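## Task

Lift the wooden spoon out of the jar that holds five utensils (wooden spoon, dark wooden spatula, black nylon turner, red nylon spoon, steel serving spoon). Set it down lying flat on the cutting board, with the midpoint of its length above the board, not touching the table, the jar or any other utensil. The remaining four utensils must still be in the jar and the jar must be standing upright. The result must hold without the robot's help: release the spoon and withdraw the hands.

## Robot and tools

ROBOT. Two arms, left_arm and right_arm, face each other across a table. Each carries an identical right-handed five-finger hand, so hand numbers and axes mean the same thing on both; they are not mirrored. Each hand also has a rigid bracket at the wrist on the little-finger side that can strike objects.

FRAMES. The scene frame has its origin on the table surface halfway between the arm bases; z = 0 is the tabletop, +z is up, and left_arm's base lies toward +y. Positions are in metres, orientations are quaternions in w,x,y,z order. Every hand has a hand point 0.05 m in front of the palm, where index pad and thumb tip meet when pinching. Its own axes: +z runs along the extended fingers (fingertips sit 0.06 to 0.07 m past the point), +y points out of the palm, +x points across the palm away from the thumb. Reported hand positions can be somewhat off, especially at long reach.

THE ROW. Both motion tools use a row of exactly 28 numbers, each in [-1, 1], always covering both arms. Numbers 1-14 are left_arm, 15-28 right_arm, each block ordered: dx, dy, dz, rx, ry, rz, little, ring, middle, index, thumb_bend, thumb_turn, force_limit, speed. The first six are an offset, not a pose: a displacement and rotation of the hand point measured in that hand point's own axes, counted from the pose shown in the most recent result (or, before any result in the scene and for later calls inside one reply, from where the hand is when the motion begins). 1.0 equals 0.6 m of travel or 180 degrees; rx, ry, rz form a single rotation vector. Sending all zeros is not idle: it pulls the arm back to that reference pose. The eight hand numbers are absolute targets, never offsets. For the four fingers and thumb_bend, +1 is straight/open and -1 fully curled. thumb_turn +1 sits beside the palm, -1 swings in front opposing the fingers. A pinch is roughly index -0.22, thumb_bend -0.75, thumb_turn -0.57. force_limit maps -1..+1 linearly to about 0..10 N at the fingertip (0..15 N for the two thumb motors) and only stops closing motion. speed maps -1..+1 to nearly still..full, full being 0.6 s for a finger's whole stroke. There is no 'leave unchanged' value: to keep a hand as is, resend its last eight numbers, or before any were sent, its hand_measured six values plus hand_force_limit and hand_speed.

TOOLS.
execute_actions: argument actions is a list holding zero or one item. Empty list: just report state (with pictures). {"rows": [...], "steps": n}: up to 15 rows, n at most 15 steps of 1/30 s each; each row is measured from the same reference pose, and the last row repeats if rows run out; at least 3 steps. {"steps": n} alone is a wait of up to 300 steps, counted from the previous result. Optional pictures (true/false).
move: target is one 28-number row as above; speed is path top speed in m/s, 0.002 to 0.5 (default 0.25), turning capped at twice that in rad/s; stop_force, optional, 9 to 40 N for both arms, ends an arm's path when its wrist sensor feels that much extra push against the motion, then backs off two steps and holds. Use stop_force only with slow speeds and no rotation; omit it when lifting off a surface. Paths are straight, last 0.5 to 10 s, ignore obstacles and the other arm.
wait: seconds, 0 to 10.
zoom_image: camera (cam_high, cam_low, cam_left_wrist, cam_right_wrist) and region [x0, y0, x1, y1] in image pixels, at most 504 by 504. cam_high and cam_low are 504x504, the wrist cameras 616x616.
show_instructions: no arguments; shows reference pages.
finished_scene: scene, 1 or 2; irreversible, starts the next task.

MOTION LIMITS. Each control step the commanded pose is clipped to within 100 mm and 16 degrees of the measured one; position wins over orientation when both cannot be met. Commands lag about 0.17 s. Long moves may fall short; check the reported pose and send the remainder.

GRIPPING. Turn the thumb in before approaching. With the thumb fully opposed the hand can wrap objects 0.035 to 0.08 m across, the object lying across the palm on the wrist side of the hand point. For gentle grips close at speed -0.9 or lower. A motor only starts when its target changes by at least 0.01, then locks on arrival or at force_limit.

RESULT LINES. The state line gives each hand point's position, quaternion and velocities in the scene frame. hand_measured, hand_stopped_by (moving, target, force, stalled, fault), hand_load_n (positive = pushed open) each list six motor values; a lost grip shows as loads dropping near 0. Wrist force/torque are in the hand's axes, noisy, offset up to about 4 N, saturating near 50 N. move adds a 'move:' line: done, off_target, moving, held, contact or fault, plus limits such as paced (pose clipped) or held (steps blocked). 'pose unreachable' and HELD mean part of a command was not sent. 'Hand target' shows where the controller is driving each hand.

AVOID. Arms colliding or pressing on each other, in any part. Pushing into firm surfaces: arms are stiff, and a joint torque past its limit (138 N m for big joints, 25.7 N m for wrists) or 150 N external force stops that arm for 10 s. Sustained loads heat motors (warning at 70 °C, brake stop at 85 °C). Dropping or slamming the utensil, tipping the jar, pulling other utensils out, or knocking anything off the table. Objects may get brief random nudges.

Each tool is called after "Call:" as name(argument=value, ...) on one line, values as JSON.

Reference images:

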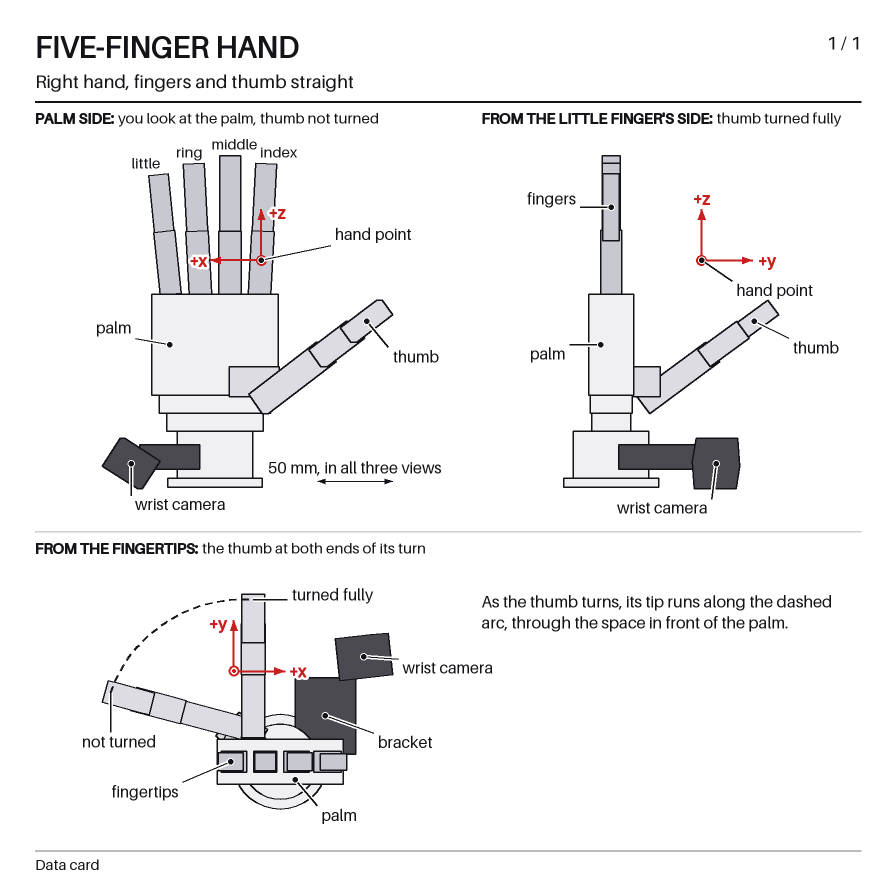

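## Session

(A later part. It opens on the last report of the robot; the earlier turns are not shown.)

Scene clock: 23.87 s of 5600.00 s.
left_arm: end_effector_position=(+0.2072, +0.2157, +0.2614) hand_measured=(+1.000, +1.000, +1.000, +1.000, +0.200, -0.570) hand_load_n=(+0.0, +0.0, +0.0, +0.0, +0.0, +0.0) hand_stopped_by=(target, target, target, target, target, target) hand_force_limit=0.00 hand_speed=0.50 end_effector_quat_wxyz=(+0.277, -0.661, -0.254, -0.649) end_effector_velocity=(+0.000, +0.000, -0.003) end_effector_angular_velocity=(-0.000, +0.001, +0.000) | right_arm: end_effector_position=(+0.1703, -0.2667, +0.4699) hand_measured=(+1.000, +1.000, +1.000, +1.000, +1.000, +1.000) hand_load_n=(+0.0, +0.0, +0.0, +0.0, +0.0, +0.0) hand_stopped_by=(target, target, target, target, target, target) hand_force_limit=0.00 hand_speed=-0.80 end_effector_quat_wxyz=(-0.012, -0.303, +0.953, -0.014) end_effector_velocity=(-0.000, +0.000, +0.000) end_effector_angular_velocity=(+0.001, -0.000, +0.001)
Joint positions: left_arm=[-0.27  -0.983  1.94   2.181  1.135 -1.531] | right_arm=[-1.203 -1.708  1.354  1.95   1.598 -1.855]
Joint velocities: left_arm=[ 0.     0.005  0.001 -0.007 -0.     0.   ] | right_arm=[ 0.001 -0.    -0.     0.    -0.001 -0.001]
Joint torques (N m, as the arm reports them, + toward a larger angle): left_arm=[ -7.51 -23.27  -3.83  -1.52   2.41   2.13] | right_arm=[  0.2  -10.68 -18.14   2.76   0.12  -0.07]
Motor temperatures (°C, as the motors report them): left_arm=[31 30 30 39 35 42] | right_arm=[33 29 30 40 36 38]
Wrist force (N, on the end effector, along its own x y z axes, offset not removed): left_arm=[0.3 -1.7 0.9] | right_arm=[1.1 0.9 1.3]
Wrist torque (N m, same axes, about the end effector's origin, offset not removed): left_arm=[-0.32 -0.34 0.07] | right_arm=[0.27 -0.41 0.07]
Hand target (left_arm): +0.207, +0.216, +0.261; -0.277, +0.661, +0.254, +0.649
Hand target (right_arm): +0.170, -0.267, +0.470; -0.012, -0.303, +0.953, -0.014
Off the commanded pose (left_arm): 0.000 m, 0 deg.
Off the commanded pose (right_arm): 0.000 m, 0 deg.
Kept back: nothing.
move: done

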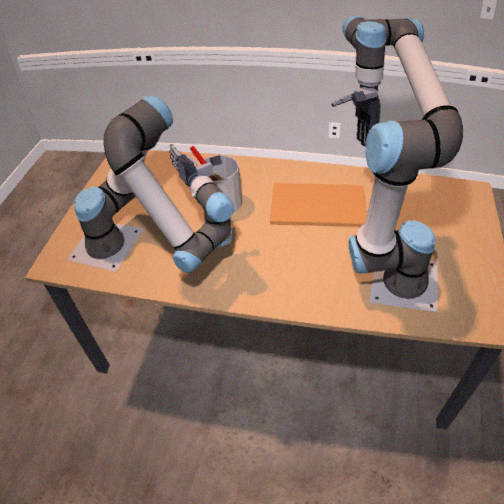

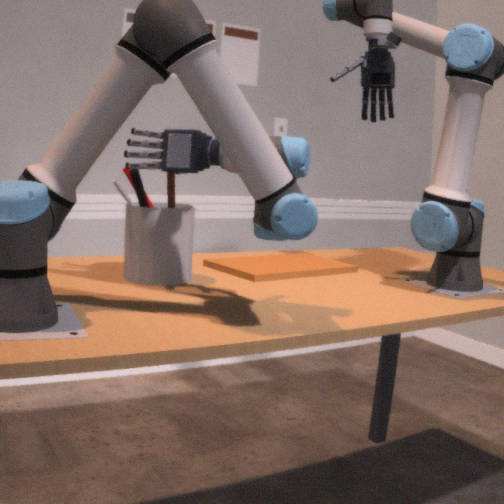

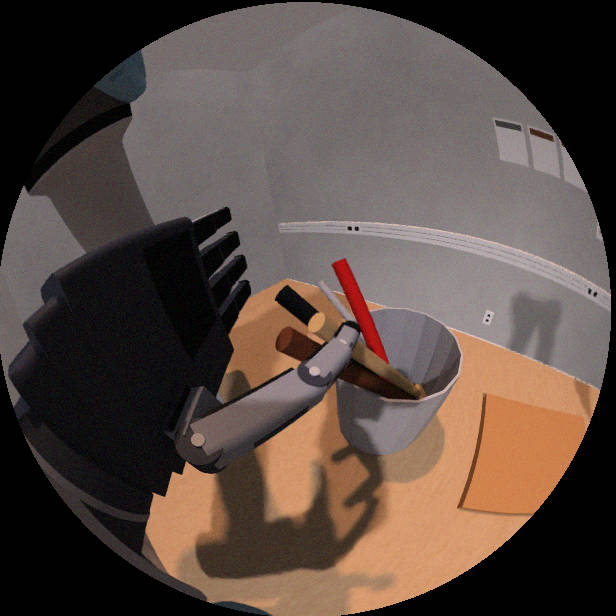

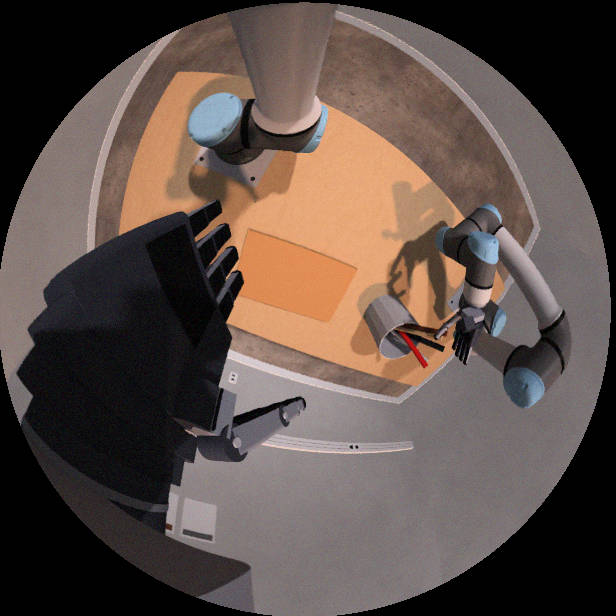

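Call:
move(target=[-0.045,0,0,0,0,0,1,1,1,1,0.2,-0.57,0,0.5,0,0,0,0,0,0,1,1,1,1,1,1,0,-0.8], speed=0.02, stop_force=9)

Call:
zoom_image(camera="cam_left_wrist", region=[180, 200, 480, 480])

Scene clock: 25.77 s of 5600.00 s.
left_arm: end_effector_position=(+0.2064, +0.2164, +0.2348) hand_measured=(+1.000, +1.000, +1.000, +1.000, +0.200, -0.570) hand_load_n=(+0.0, +0.0, +0.0, +0.0, +0.5, -0.5) hand_stopped_by=(target, target, target, target, target, target) hand_force_limit=0.00 hand_speed=0.50 end_effector_quat_wxyz=(+0.277, -0.661, -0.254, -0.649) end_effector_velocity=(-0.001, -0.001, -0.002) end_effector_angular_velocity=(-0.001, -0.001, -0.003) | right_arm: end_effector_position=(+0.1703, -0.2667, +0.4699) hand_measured=(+1.000, +1.000, +1.000, +1.000, +1.000, +1.000) hand_load_n=(+0.0, +0.0, +0.0, +0.0, +0.0, +0.0) hand_stopped_by=(target, target, target, target, target, target) hand_force_limit=0.00 hand_speed=-0.80 end_effector_quat_wxyz=(-0.012, -0.303, +0.953, -0.014) end_effector_velocity=(+0.000, -0.000, +0.000) end_effector_angular_velocity=(-0.000, -0.000, -0.002)
Joint positions: left_arm=[-0.272 -0.928  1.945  2.121  1.137 -1.531] | right_arm=[-1.203 -1.708  1.354  1.95   1.598 -1.855]
Joint velocities: left_arm=[-0.003  0.005  0.001 -0.006 -0.001 -0.001] | right_arm=[-0.001 -0.    -0.     0.     0.     0.001]
Joint torques (N m, as the arm reports them, + toward a larger angle): left_arm=[ -7.57 -25.06  -2.51  -1.55   2.59   2.34] | right_arm=[  0.18 -11.27 -17.45   2.65   0.36   0.12]
Motor temperatures (°C, as the motors report them): left_arm=[31 30 30 39 35 42] | right_arm=[33 29 30 40 36 38]
Wrist force (N, on the end effector, along its own x y z axes, offset not removed): left_arm=[-0.8 -0.9 0.7] | right_arm=[2.2 2.3 3.6]
Wrist torque (N m, same axes, about the end effector's origin, offset not removed): left_arm=[-0.16 -0.15 -0.02] | right_arm=[0.27 -0.73 0.12]
Hand target (left_arm): +0.206, +0.216, +0.234; -0.277, +0.661, +0.254, +0.649
Hand target (right_arm): +0.170, -0.267, +0.470; -0.012, -0.303, +0.953, -0.014
Off the commanded pose (left_arm): 0.000 m, 0 deg.
Off the commanded pose (right_arm): 0.000 m, 0 deg.
Kept back: nothing.
move: done

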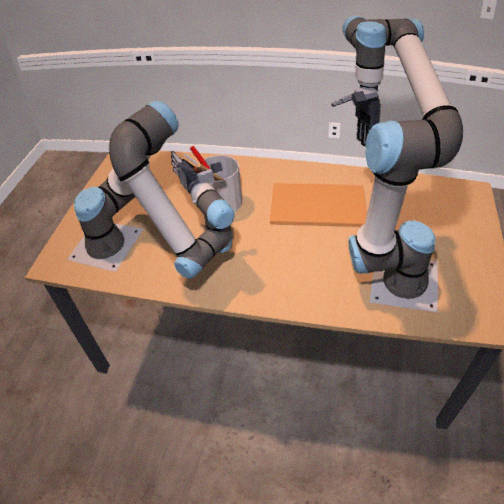

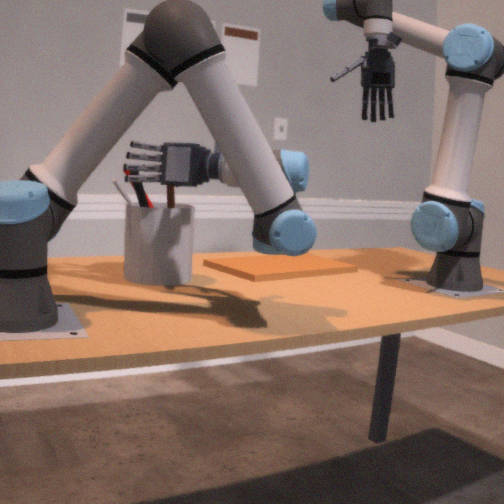

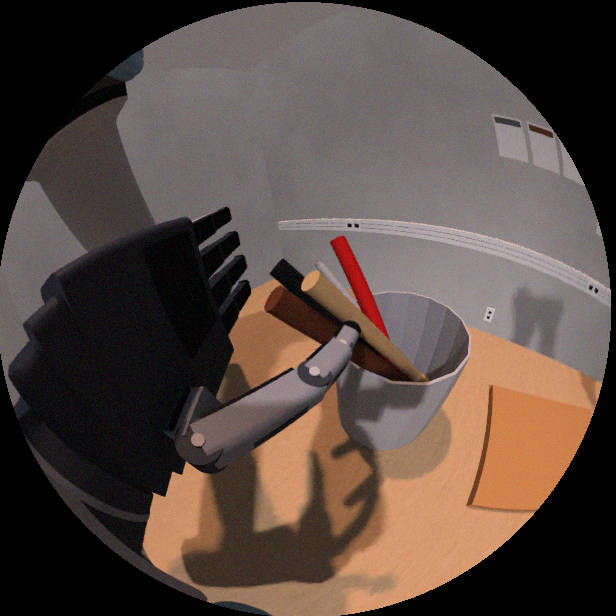

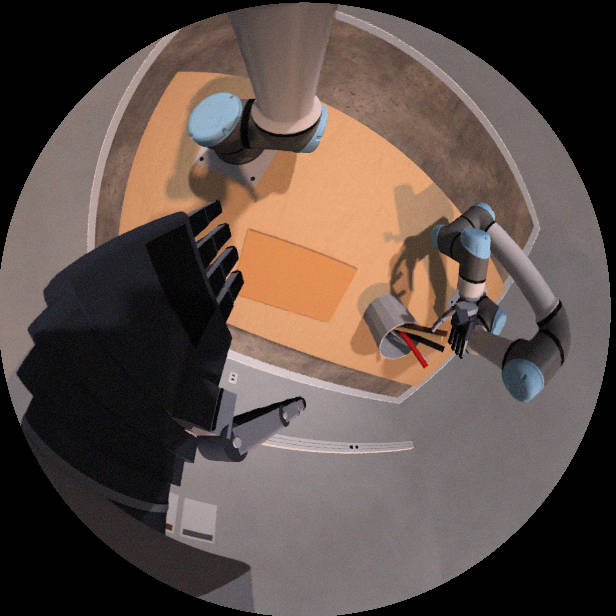

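Region (180, 200, 480, 480) of cam_left_wrist's 616x616 image, scaled by 1.680, with more detail than that image has; it fills the top 470 rows of this view, and the rest is white.

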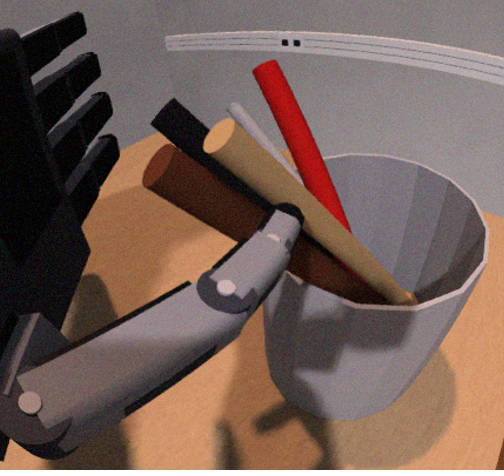

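Call:
execute_actions(actions=[{"rows":[[0,0,0,0,0,0,1,1,1,-0.5,0.2,-0.57,0.2,-0.5,0,0,0,0,0,0,1,1,1,1,1,1,0,-0.8]],"steps":15}])

Call:
wait(seconds=1.5)

Call:
zoom_image(camera="cam_left_wrist", region=[180, 200, 480, 480])

Scene clock: 26.30 s of 5600.00 s.
left_arm: end_effector_position=(+0.2064, +0.2164, +0.2347) hand_measured=(+1.000, +1.000, +1.000, +0.752, +0.200, -0.570) hand_load_n=(+0.0, +0.0, +0.0, +0.0, +0.5, +0.0) hand_stopped_by=(target, target, target, moving, target, target) hand_force_limit=0.20 hand_speed=-0.50 end_effector_quat_wxyz=(+0.277, -0.661, -0.254, -0.649) end_effector_velocity=(+0.000, +0.000, +0.002) end_effector_angular_velocity=(-0.001, -0.002, +0.002) | right_arm: end_effector_position=(+0.1703, -0.2667, +0.4699) hand_measured=(+1.000, +1.000, +1.000, +1.000, +1.000, +1.000) hand_load_n=(+0.0, +0.0, +0.0, +0.0, +0.0, +0.0) hand_stopped_by=(target, target, target, target, target, target) hand_force_limit=0.00 hand_speed=-0.80 end_effector_quat_wxyz=(-0.012, -0.303, +0.953, -0.014) end_effector_velocity=(-0.000, -0.000, +0.000) end_effector_angular_velocity=(-0.001, -0.001, -0.001)
Joint positions: left_arm=[-0.272 -0.928  1.945  2.12   1.137 -1.531] | right_arm=[-1.203 -1.708  1.354  1.95   1.598 -1.855]
Joint velocities: left_arm=[ 0.001 -0.003  0.001  0.003  0.    -0.002] | right_arm=[ 0.    -0.     0.     0.     0.001  0.001]
Joint torques (N m, as the arm reports them, + toward a larger angle): left_arm=[ -3.94 -52.82  -6.51   3.88   2.06   2.26] | right_arm=[  0.06 -10.26 -18.42   2.82   0.2   -0.04]
Motor temperatures (°C, as the motors report them): left_arm=[31 30 30 39 35 42] | right_arm=[33 29 30 40 36 38]
Wrist force (N, on the end effector, along its own x y z axes, offset not removed): left_arm=[0.4 -1.0 1.1] | right_arm=[1.9 3.2 1.6]
Wrist torque (N m, same axes, about the end effector's origin, offset not removed): left_arm=[-0.34 -0.39 0.02] | right_arm=[0.46 -0.43 0.15]
Steps of this call (steps 1 to 4: nothing new was sent; steps 5 to 16: the first 12 steps of this action). Readings (end_effector_position | what the end effector reports):
5: left_arm (+0.2064, +0.2164, +0.2345) | right_arm (+0.1703, -0.2667, +0.4699) | left_arm hand_measured=(+1.000, +1.000, +1.000, +1.000, +0.200, -0.570) hand_load_n=(+0.0, +0.0, +0.0, +0.0, +0.5, -0.5) hand_stopped_by=(target, target, target, moving, target, target) hand_force_limit=0.20 hand_speed=-0.50 | right_arm hand_measured=(+1.000, +1.000, +1.000, +1.000, +1.000, +1.000) hand_load_n=(+0.0, +0.0, +0.0, +0.0, +0.0, +0.0) hand_stopped_by=(target, target, target, target, target, target) hand_force_limit=0.00 hand_speed=-0.80
6: left_arm (+0.2064, +0.2164, +0.2345) | right_arm (+0.1703, -0.2667, +0.4699) | left_arm hand_measured=(+1.000, +1.000, +1.000, +1.000, +0.200, -0.570) hand_load_n=(+0.0, +0.0, +0.0, +0.0, +0.5, -0.5) hand_stopped_by=(target, target, target, moving, target, target) hand_force_limit=0.20 hand_speed=-0.50 | right_arm hand_measured=(+1.000, +1.000, +1.000, +1.000, +1.000, +1.000) hand_load_n=(+0.0, +0.0, +0.0, +0.0, +0.0, +0.0) hand_stopped_by=(target, target, target, target, target, target) hand_force_limit=0.00 hand_speed=-0.80
8: left_arm (+0.2064, +0.2164, +0.2345) | right_arm (+0.1703, -0.2667, +0.4699) | left_arm hand_measured=(+1.000, +1.000, +1.000, +0.974, +0.200, -0.570) hand_load_n=(+0.0, +0.0, +0.0, +0.0, +0.5, -0.5) hand_stopped_by=(target, target, target, moving, target, target) hand_force_limit=0.20 hand_speed=-0.50 | right_arm hand_measured=(+1.000, +1.000, +1.000, +1.000, +1.000, +1.000) hand_load_n=(+0.0, +0.0, +0.0, +0.0, +0.0, +0.0) hand_stopped_by=(target, target, target, target, target, target) hand_force_limit=0.00 hand_speed=-0.80
12: left_arm (+0.2064, +0.2164, +0.2346) | right_arm (+0.1703, -0.2667, +0.4699) | left_arm hand_measured=(+1.000, +1.000, +1.000, +0.864, +0.200, -0.570) hand_load_n=(+0.0, +0.0, +0.0, +0.0, +0.5, +0.0) hand_stopped_by=(target, target, target, moving, target, target) hand_force_limit=0.20 hand_speed=-0.50 | right_arm hand_measured=(+1.000, +1.000, +1.000, +1.000, +1.000, +1.000) hand_load_n=(+0.0, +0.0, +0.0, +0.0, +0.0, +0.0) hand_stopped_by=(target, target, target, target, target, target) hand_force_limit=0.00 hand_speed=-0.80
16: the state above

Scene clock: 27.90 s of 5600.00 s.
left_arm: end_effector_position=(+0.2064, +0.2164, +0.2348) hand_measured=(+1.000, +1.000, +1.000, -0.274, +0.202, -0.570) hand_load_n=(+0.0, +0.0, +0.0, +5.5, +4.5, -2.5) hand_stopped_by=(target, target, target, force, target, target) hand_force_limit=0.20 hand_speed=-0.50 end_effector_quat_wxyz=(+0.277, -0.661, -0.254, -0.649) end_effector_velocity=(+0.000, -0.000, -0.000) end_effector_angular_velocity=(-0.000, -0.001, -0.002) | right_arm: end_effector_position=(+0.1703, -0.2667, +0.4699) hand_measured=(+1.000, +1.000, +1.000, +1.000, +1.000, +1.000) hand_load_n=(+0.0, +0.0, +0.0, +0.0, +0.0, +0.0) hand_stopped_by=(target, target, target, target, target, target) hand_force_limit=0.00 hand_speed=-0.80 end_effector_quat_wxyz=(-0.012, -0.303, +0.953, -0.014) end_effector_velocity=(+0.000, +0.000, -0.000) end_effector_angular_velocity=(+0.001, +0.002, -0.002)
Joint positions: left_arm=[-0.272 -0.928  1.945  2.121  1.137 -1.531] | right_arm=[-1.203 -1.708  1.354  1.95   1.598 -1.855]
Joint velocities: left_arm=[-0.     0.001  0.    -0.    -0.002 -0.001] | right_arm=[-0.001  0.001  0.    -0.    -0.001  0.001]
Joint torques (N m, as the arm reports them, + toward a larger angle): left_arm=[  7.68 -50.81 -17.76   3.73  -0.26   2.22] | right_arm=[  1.37  -9.66 -17.27   2.71   0.42  -0.07]
Motor temperatures (°C, as the motors report them): left_arm=[31 30 30 39 35 42] | right_arm=[33 29 30 40 36 38]
Wrist force (N, on the end effector, along its own x y z axes, offset not removed): left_arm=[0.3 -0.6 0.5] | right_arm=[2.1 1.1 2.3]
Wrist torque (N m, same axes, about the end effector's origin, offset not removed): left_arm=[-0.31 -0.27 -0.03] | right_arm=[0.15 -0.64 0.06]
Hand target (left_arm): +0.206, +0.216, +0.235; -0.277, +0.661, +0.254, +0.649
Hand target (right_arm): +0.170, -0.267, +0.470; -0.012, -0.303, +0.953, -0.014
Off the commanded pose (left_arm): 0.000 m, 0 deg.
Off the commanded pose (right_arm): 0.000 m, 0 deg.
Kept back: nothing.
Steps of this call (steps 1 to 3: the last 3 steps of your previous action; steps 4 to 48: nothing new was sent). Readings (end_effector_position | what the end effector reports):
1: left_arm (+0.2064, +0.2164, +0.2347) | right_arm (+0.1703, -0.2667, +0.4699) | left_arm hand_measured=(+1.000, +1.000, +1.000, +0.724, +0.200, -0.570) hand_load_n=(+0.0, +0.0, +0.0, +0.0, +0.5, +0.0) hand_stopped_by=(target, target, target, moving, target, target) hand_force_limit=0.20 hand_speed=-0.50 | right_arm hand_measured=(+1.000, +1.000, +1.000, +1.000, +1.000, +1.000) hand_load_n=(+0.0, +0.0, +0.0, +0.0, +0.0, +0.0) hand_stopped_by=(target, target, target, target, target, target) hand_force_limit=0.00 hand_speed=-0.80
2: left_arm (+0.2064, +0.2164, +0.2348) | right_arm (+0.1703, -0.2667, +0.4699) | left_arm hand_measured=(+1.000, +1.000, +1.000, +0.698, +0.200, -0.570) hand_load_n=(+0.0, +0.0, +0.0, +0.0, +0.5, +0.0) hand_stopped_by=(target, target, target, moving, target, target) hand_force_limit=0.20 hand_speed=-0.50 | right_arm hand_measured=(+1.000, +1.000, +1.000, +1.000, +1.000, +1.000) hand_load_n=(+0.0, +0.0, +0.0, +0.0, +0.0, +0.0) hand_stopped_by=(target, target, target, target, target, target) hand_force_limit=0.00 hand_speed=-0.80
4: left_arm (+0.2064, +0.2164, +0.2348) | right_arm (+0.1703, -0.2667, +0.4699) | left_arm hand_measured=(+1.000, +1.000, +1.000, +0.642, +0.200, -0.570) hand_load_n=(+0.0, +0.0, +0.0, +0.0, +0.5, +0.0) hand_stopped_by=(target, target, target, moving, target, target) hand_force_limit=0.20 hand_speed=-0.50 | right_arm hand_measured=(+1.000, +1.000, +1.000, +1.000, +1.000, +1.000) hand_load_n=(+0.0, +0.0, +0.0, +0.0, +0.0, +0.0) hand_stopped_by=(target, target, target, target, target, target) hand_force_limit=0.00 hand_speed=-0.80
8: left_arm (+0.2064, +0.2164, +0.2348) | right_arm (+0.1703, -0.2667, +0.4699) | left_arm hand_measured=(+1.000, +1.000, +1.000, +0.530, +0.200, -0.570) hand_load_n=(+0.0, +0.0, +0.0, +0.0, +0.0, +0.0) hand_stopped_by=(target, target, target, moving, target, target) hand_force_limit=0.20 hand_speed=-0.50 | right_arm hand_measured=(+1.000, +1.000, +1.000, +1.000, +1.000, +1.000) hand_load_n=(+0.0, +0.0, +0.0, +0.0, +0.0, +0.0) hand_stopped_by=(target, target, target, target, target, target) hand_force_limit=0.00 hand_speed=-0.80
48: the state above

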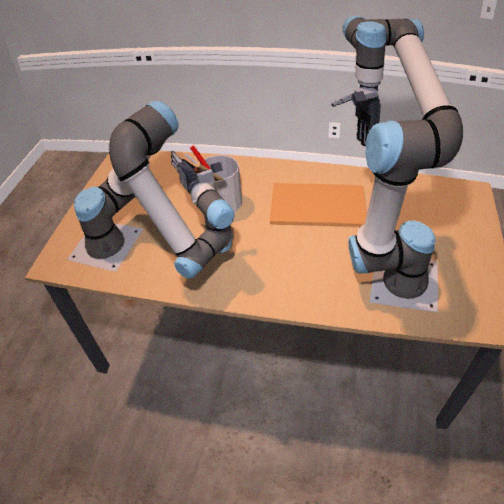

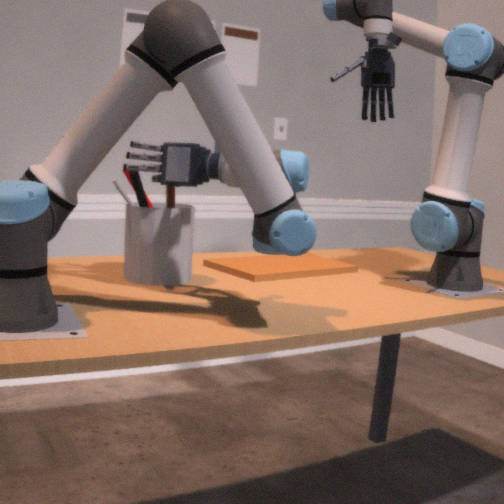

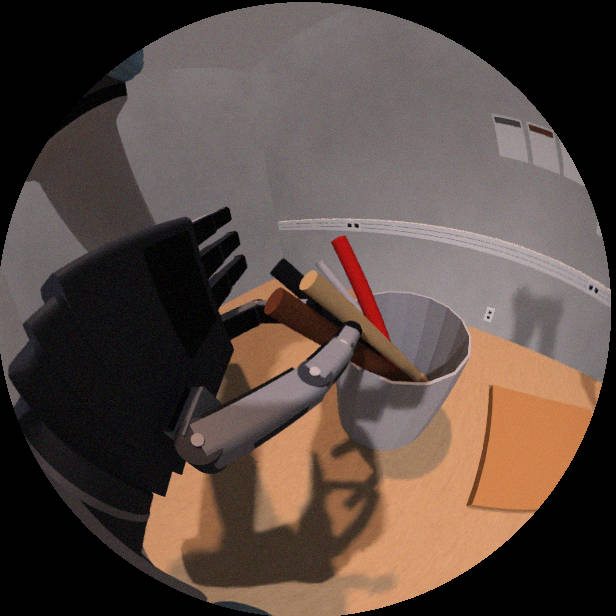

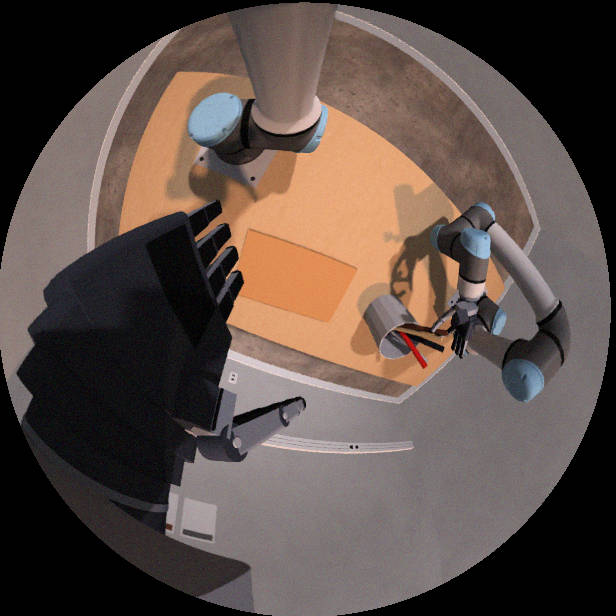

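Region (180, 200, 480, 480) of cam_left_wrist's 616x616 image, scaled by 1.680, with more detail than that image has; it fills the top 470 rows of this view, and the rest is white.

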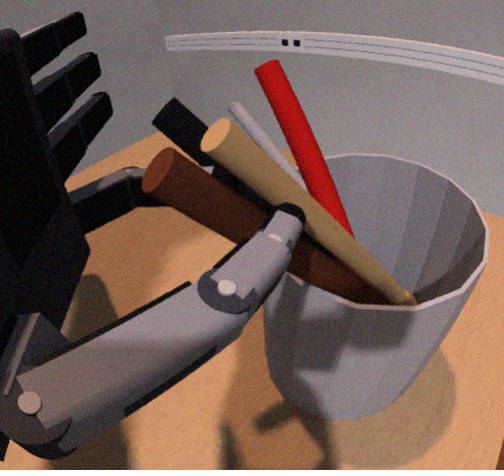

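Call:
move(target=[0,0,0,0,0,0,1,1,1,0.6,0.2,-0.57,0.2,0.3,0,0,0,0,0,0,1,1,1,1,1,1,0,-0.8])

Call:
move(target=[0.03,0.012,0,0,0,0,1,1,1,0.6,0.2,-0.57,0.2,0.3,0,0,0,0,0,0,1,1,1,1,1,1,0,-0.8], speed=0.02)

Call:
move(target=[0,0,0,0,0,0,1,1,1,-0.5,0.2,-0.57,0.2,-0.3,0,0,0,0,0,0,1,1,1,1,1,1,0,-0.8])

Call:
zoom_image(camera="cam_left_wrist", region=[180, 200, 480, 480])

Scene clock: 28.83 s of 5600.00 s.
left_arm: end_effector_position=(+0.2064, +0.2164, +0.2348) hand_measured=(+1.000, +1.000, +1.000, +0.600, +0.200, -0.570) hand_load_n=(+0.0, +0.0, +0.0, +0.0, +0.0, +0.0) hand_stopped_by=(target, target, target, target, target, target) hand_force_limit=0.20 hand_speed=0.30 end_effector_quat_wxyz=(+0.277, -0.661, -0.254, -0.649) end_effector_velocity=(+0.000, -0.000, +0.001) end_effector_angular_velocity=(-0.000, -0.000, -0.001) | right_arm: end_effector_position=(+0.1703, -0.2667, +0.4699) hand_measured=(+1.000, +1.000, +1.000, +1.000, +1.000, +1.000) hand_load_n=(+0.0, +0.0, +0.0, +0.0, +0.0, +0.0) hand_stopped_by=(target, target, target, target, target, target) hand_force_limit=0.00 hand_speed=-0.80 end_effector_quat_wxyz=(-0.012, -0.303, +0.953, -0.014) end_effector_velocity=(-0.000, -0.000, +0.000) end_effector_angular_velocity=(-0.001, -0.001, +0.000)
Joint positions: left_arm=[-0.272 -0.928  1.945  2.121  1.137 -1.531] | right_arm=[-1.203 -1.708  1.354  1.95   1.598 -1.855]
Joint velocities: left_arm=[-0.    -0.001  0.     0.001 -0.    -0.   ] | right_arm=[ 0.001 -0.    -0.     0.     0.001  0.001]
Joint torques (N m, as the arm reports them, + toward a larger angle): left_arm=[  6.12 -50.76 -17.52   3.5   -0.84   2.24] | right_arm=[  0.23 -10.43 -17.34   2.87   0.18  -0.01]
Motor temperatures (°C, as the motors report them): left_arm=[31 30 30 39 35 42] | right_arm=[33 29 30 40 36 38]
Wrist force (N, on the end effector, along its own x y z axes, offset not removed): left_arm=[0.2 -2.4 0.3] | right_arm=[1.5 1.8 4.3]
Wrist torque (N m, same axes, about the end effector's origin, offset not removed): left_arm=[-0.33 -0.25 0.06] | right_arm=[0.24 -0.57 0.10]
Hand target (left_arm): +0.206, +0.216, +0.235; -0.277, +0.661, +0.254, +0.649
Hand target (right_arm): +0.170, -0.267, +0.470; -0.012, -0.303, +0.953, -0.014
Off the commanded pose (left_arm): 0.000 m, 0 deg.
Off the commanded pose (right_arm): 0.000 m, 0 deg.
Kept back: nothing.
move: done

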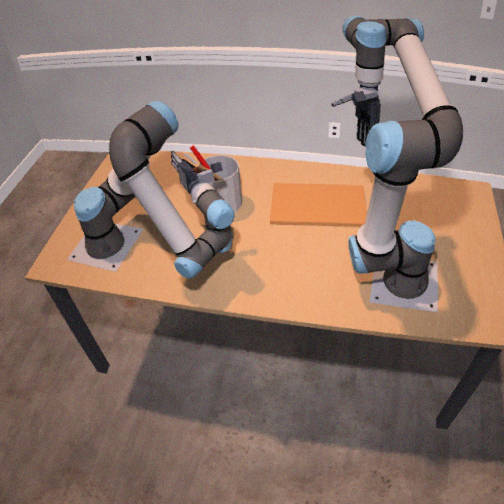

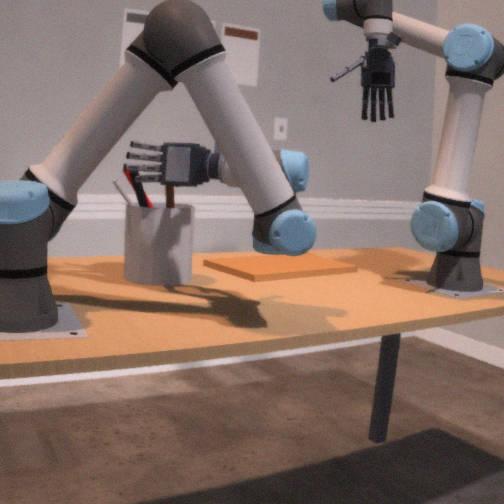

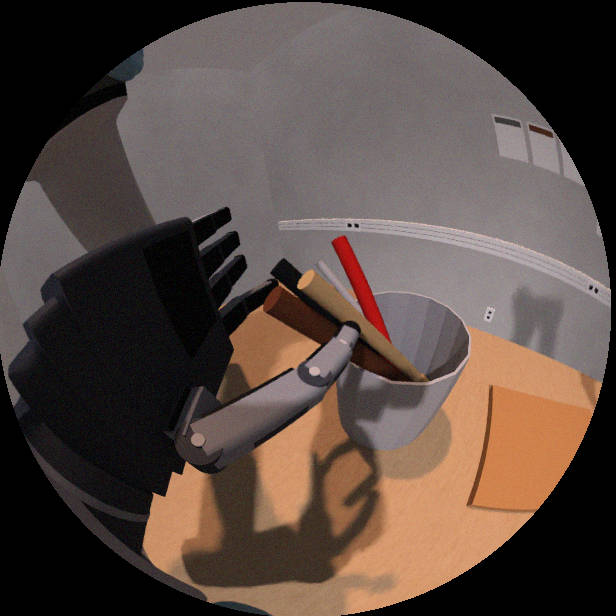

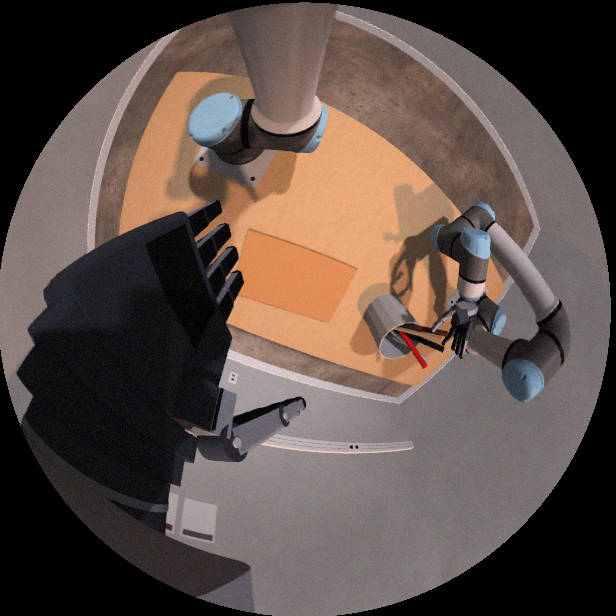

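Scene clock: 30.13 s of 5600.00 s.
left_arm: end_effector_position=(+0.2118, +0.2109, +0.2522) hand_measured=(+1.000, +1.000, +1.000, +0.600, +0.200, -0.570) hand_load_n=(+0.0, +0.0, +0.0, +0.0, +0.0, +0.0) hand_stopped_by=(target, target, target, target, target, target) hand_force_limit=0.20 hand_speed=0.30 end_effector_quat_wxyz=(+0.277, -0.661, -0.254, -0.649) end_effector_velocity=(+0.001, -0.001, +0.003) end_effector_angular_velocity=(-0.002, -0.000, -0.001) | right_arm: end_effector_position=(+0.1703, -0.2667, +0.4699) hand_measured=(+1.000, +1.000, +1.000, +1.000, +1.000, +1.000) hand_load_n=(+0.0, +0.0, +0.0, +0.0, +0.0, +0.0) hand_stopped_by=(target, target, target, target, target, target) hand_force_limit=0.00 hand_speed=-0.80 end_effector_quat_wxyz=(-0.012, -0.303, +0.953, -0.014) end_effector_velocity=(+0.000, +0.000, -0.000) end_effector_angular_velocity=(+0.000, +0.000, -0.002)
Joint positions: left_arm=[-0.257 -0.958  1.927  2.167  1.121 -1.531] | right_arm=[-1.203 -1.708  1.354  1.95   1.598 -1.855]
Joint velocities: left_arm=[ 0.001 -0.005 -0.003  0.006 -0.002 -0.001] | right_arm=[-0.     0.001 -0.    -0.    -0.     0.001]
Joint torques (N m, as the arm reports them, + toward a larger angle): left_arm=[  6.93 -49.72 -19.1    3.83  -2.19   2.42] | right_arm=[ -0.5  -10.98 -18.39   2.79   0.31   0.02]
Motor temperatures (°C, as the motors report them): left_arm=[31 30 30 39 35 42] | right_arm=[33 29 30 40 36 38]
Wrist force (N, on the end effector, along its own x y z axes, offset not removed): left_arm=[-0.6 -1.5 0.4] | right_arm=[0.6 2.7 0.6]
Wrist torque (N m, same axes, about the end effector's origin, offset not removed): left_arm=[-0.21 -0.12 0.00] | right_arm=[0.47 -0.29 -0.02]
Hand target (left_arm): +0.212, +0.211, +0.253; -0.277, +0.661, +0.254, +0.649
Hand target (right_arm): +0.170, -0.267, +0.470; -0.012, -0.303, +0.953, -0.014
Off the commanded pose (left_arm): 0.000 m, 0 deg.
Off the commanded pose (right_arm): 0.000 m, 0 deg.
Kept back: nothing.
move: done

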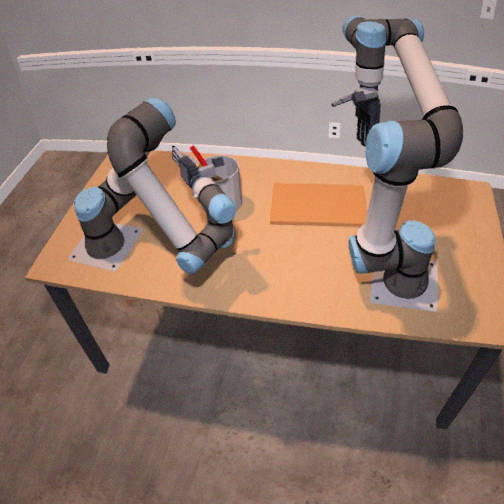

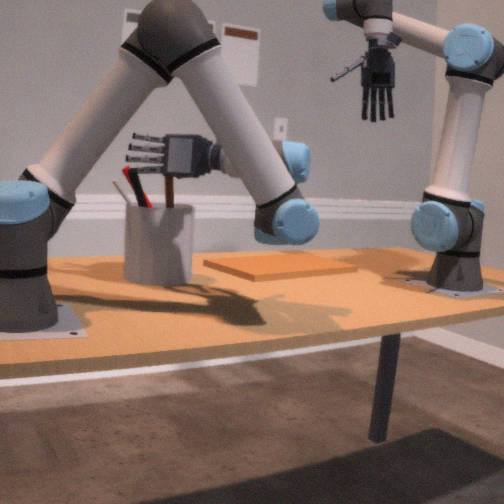

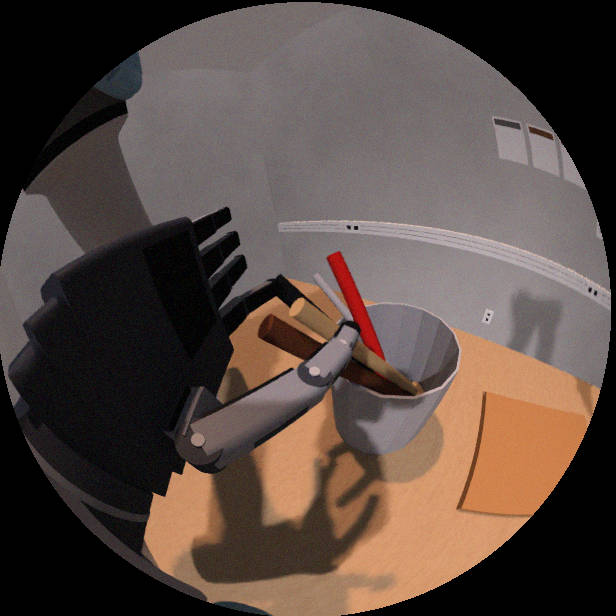

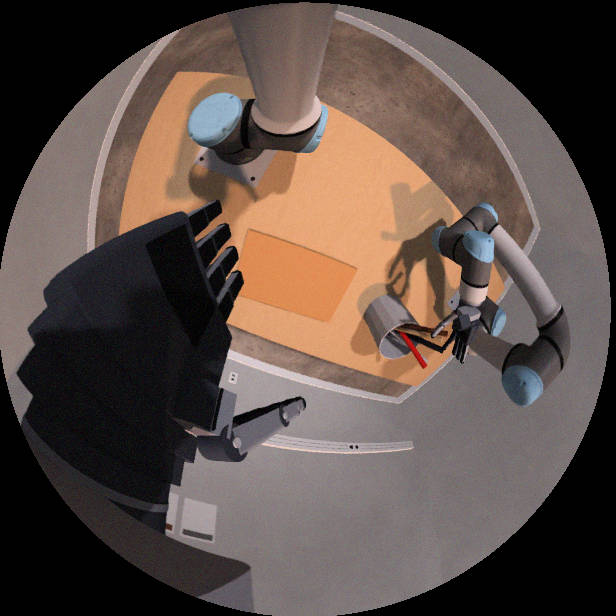

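Scene clock: 31.20 s of 5600.00 s.
left_arm: end_effector_position=(+0.2118, +0.2109, +0.2522) hand_measured=(+1.000, +1.000, +1.000, -0.324, +0.204, -0.570) hand_load_n=(+0.0, +0.0, +0.0, +5.5, +7.0, -1.5) hand_stopped_by=(target, target, target, force, target, target) hand_force_limit=0.20 hand_speed=-0.30 end_effector_quat_wxyz=(+0.277, -0.661, -0.254, -0.649) end_effector_velocity=(+0.001, +0.000, -0.000) end_effector_angular_velocity=(+0.000, -0.001, +0.001) | right_arm: end_effector_position=(+0.1703, -0.2667, +0.4699) hand_measured=(+1.000, +1.000, +1.000, +1.000, +1.000, +1.000) hand_load_n=(+0.0, +0.0, +0.0, +0.0, +0.0, +0.0) hand_stopped_by=(target, target, target, target, target, target) hand_force_limit=0.00 hand_speed=-0.80 end_effector_quat_wxyz=(-0.012, -0.303, +0.953, -0.014) end_effector_velocity=(-0.001, +0.000, -0.000) end_effector_angular_velocity=(+0.000, +0.000, +0.003)
Joint positions: left_arm=[-0.257 -0.958  1.927  2.167  1.121 -1.531] | right_arm=[-1.203 -1.708  1.354  1.95   1.598 -1.855]
Joint velocities: left_arm=[ 0.001  0.     0.     0.    -0.    -0.   ] | right_arm=[ 0.002  0.     0.     0.    -0.    -0.001]
Joint torques (N m, as the arm reports them, + toward a larger angle): left_arm=[ -6.84 -24.1   -3.69  -1.25   2.56   2.26] | right_arm=[  0.16 -10.99 -18.14   2.8    0.15  -0.18]
Motor temperatures (°C, as the motors report them): left_arm=[31 30 30 39 35 42] | right_arm=[33 29 30 40 36 38]
Wrist force (N, on the end effector, along its own x y z axes, offset not removed): left_arm=[-1.2 0.2 0.6] | right_arm=[1.8 1.8 2.8]
Wrist torque (N m, same axes, about the end effector's origin, offset not removed): left_arm=[-0.07 -0.11 0.01] | right_arm=[0.29 -0.56 0.14]
Hand target (left_arm): +0.212, +0.211, +0.252; -0.277, +0.661, +0.254, +0.649
Hand target (right_arm): +0.170, -0.267, +0.470; -0.012, -0.303, +0.953, -0.014
Off the commanded pose (left_arm): 0.000 m, 0 deg.
Off the commanded pose (right_arm): 0.000 m, 0 deg.
Kept back: nothing.
move: done

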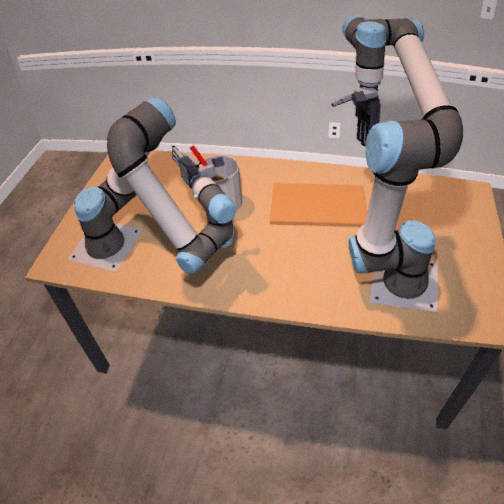

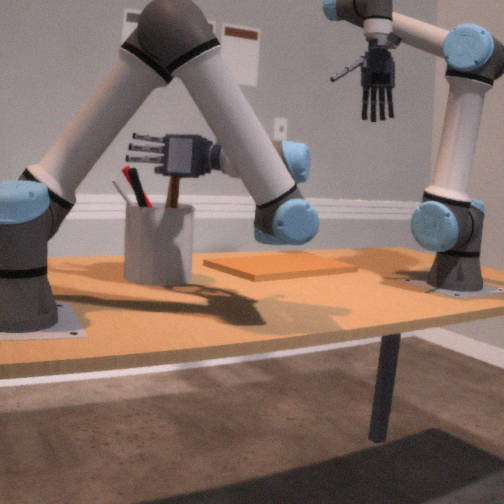

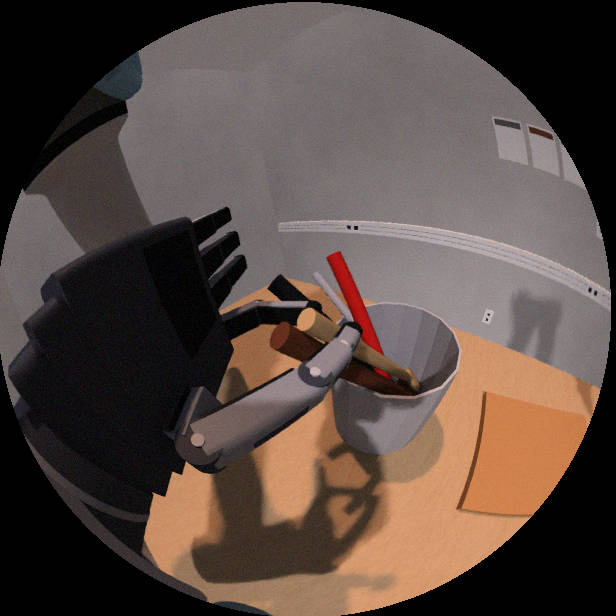

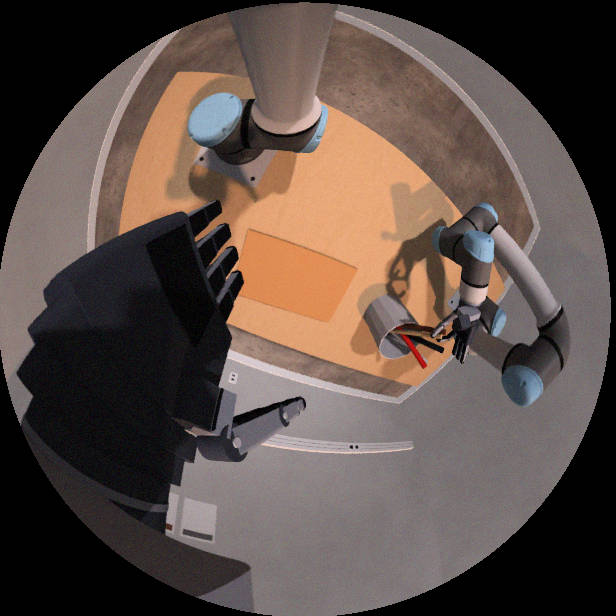

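Region (180, 200, 480, 480) of cam_left_wrist's 616x616 image, scaled by 1.680, with more detail than that image has; it fills the top 470 rows of this view, and the rest is white.

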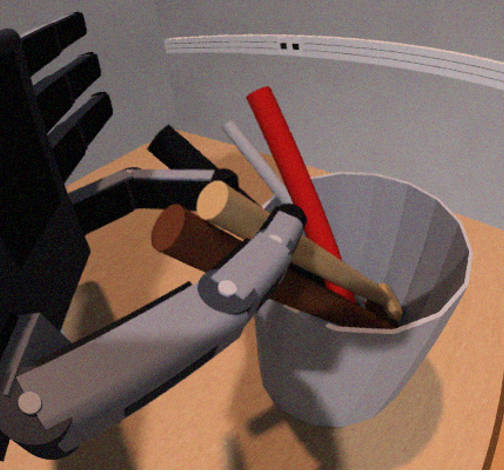

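Call:
move(target=[0.1,-0.03,0,0,0,0,1,1,1,-0.6,0.2,-0.57,0.8,-0.3,0,0,0,0,0,0,1,1,1,1,1,1,0,-0.8], speed=0.04)

Call:
zoom_image(camera="cam_left_wrist", region=[180, 200, 480, 480])

Scene clock: 33.43 s of 5600.00 s.
left_arm: end_effector_position=(+0.2011, +0.2223, +0.3125) hand_measured=(+1.000, +1.000, +1.000, -0.356, +0.206, -0.570) hand_load_n=(+0.0, +0.0, +0.0, +5.0, +9.0, +0.5) hand_stopped_by=(target, target, target, force, target, target) hand_force_limit=0.80 hand_speed=-0.30 end_effector_quat_wxyz=(+0.277, -0.661, -0.254, -0.649) end_effector_velocity=(-0.001, +0.000, +0.002) end_effector_angular_velocity=(-0.001, -0.000, -0.001) | right_arm: end_effector_position=(+0.1703, -0.2667, +0.4699) hand_measured=(+1.000, +1.000, +1.000, +1.000, +1.000, +1.000) hand_load_n=(+0.0, +0.0, +0.0, +0.0, +0.0, +0.0) hand_stopped_by=(target, target, target, target, target, target) hand_force_limit=0.00 hand_speed=-0.80 end_effector_quat_wxyz=(-0.012, -0.303, +0.953, -0.014) end_effector_velocity=(+0.000, -0.000, +0.000) end_effector_angular_velocity=(-0.001, -0.001, -0.001)
Joint positions: left_arm=[-0.288 -1.094  1.939  2.293  1.152 -1.531] | right_arm=[-1.203 -1.708  1.354  1.95   1.598 -1.855]
Joint velocities: left_arm=[-0.002 -0.005 -0.001  0.005  0.001 -0.001] | right_arm=[-0.001 -0.    -0.     0.     0.001 -0.001]
Joint torques (N m, as the arm reports them, + toward a larger angle): left_arm=[ -7.26 -50.43 -21.98   3.59   2.64  -2.19] | right_arm=[  1.01  -9.91 -18.41   2.91   0.04  -0.03]
Motor temperatures (°C, as the motors report them): left_arm=[31 30 30 39 35 42] | right_arm=[33 29 30 40 36 38]
Wrist force (N, on the end effector, along its own x y z axes, offset not removed): left_arm=[0.7 -1.4 1.3] | right_arm=[1.5 3.1 2.2]
Wrist torque (N m, same axes, about the end effector's origin, offset not removed): left_arm=[-0.32 -0.44 0.09] | right_arm=[0.58 -0.44 0.18]
Hand target (left_arm): +0.201, +0.222, +0.313; -0.277, +0.661, +0.254, +0.649
Hand target (right_arm): +0.170, -0.267, +0.470; -0.012, -0.303, +0.953, -0.014
Off the commanded pose (left_arm): 0.000 m, 0 deg.
Off the commanded pose (right_arm): 0.000 m, 0 deg.
Kept back: nothing.
move: done

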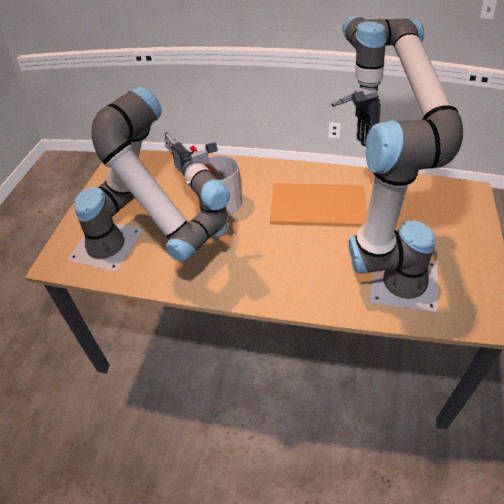

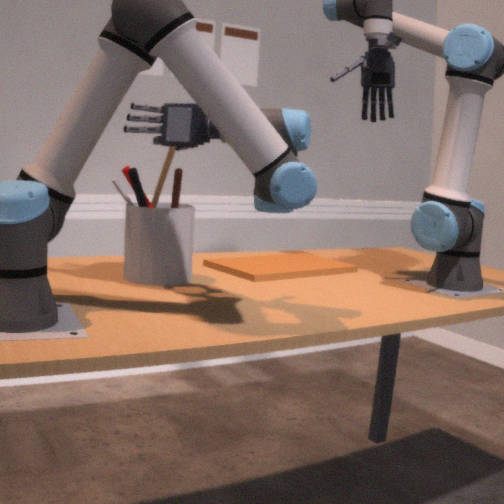

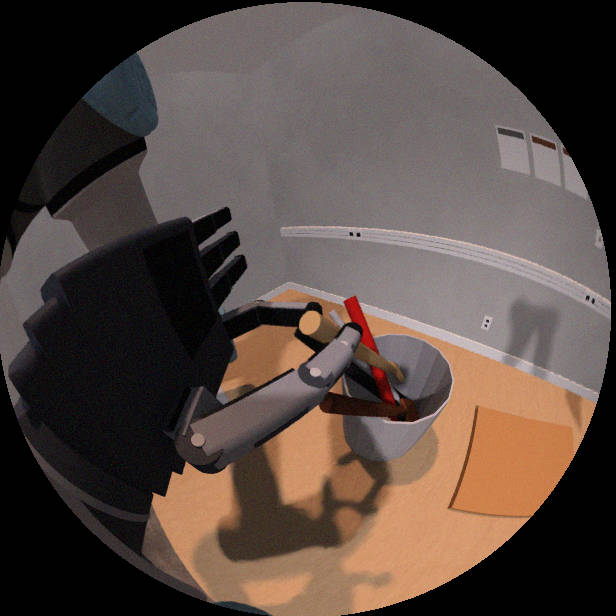

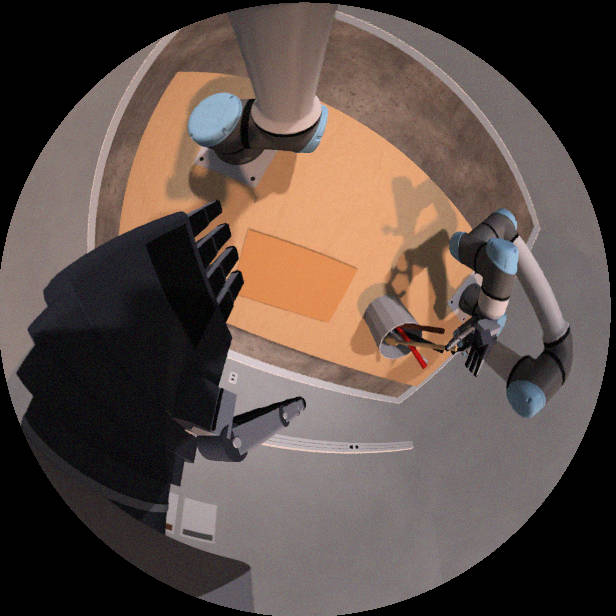

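Region (180, 200, 480, 480) of cam_left_wrist's 616x616 image, scaled by 1.680, with more detail than that image has; it fills the top 470 rows of this view, and the rest is white.

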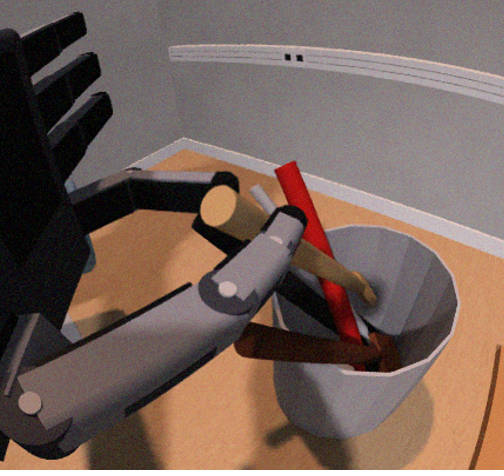

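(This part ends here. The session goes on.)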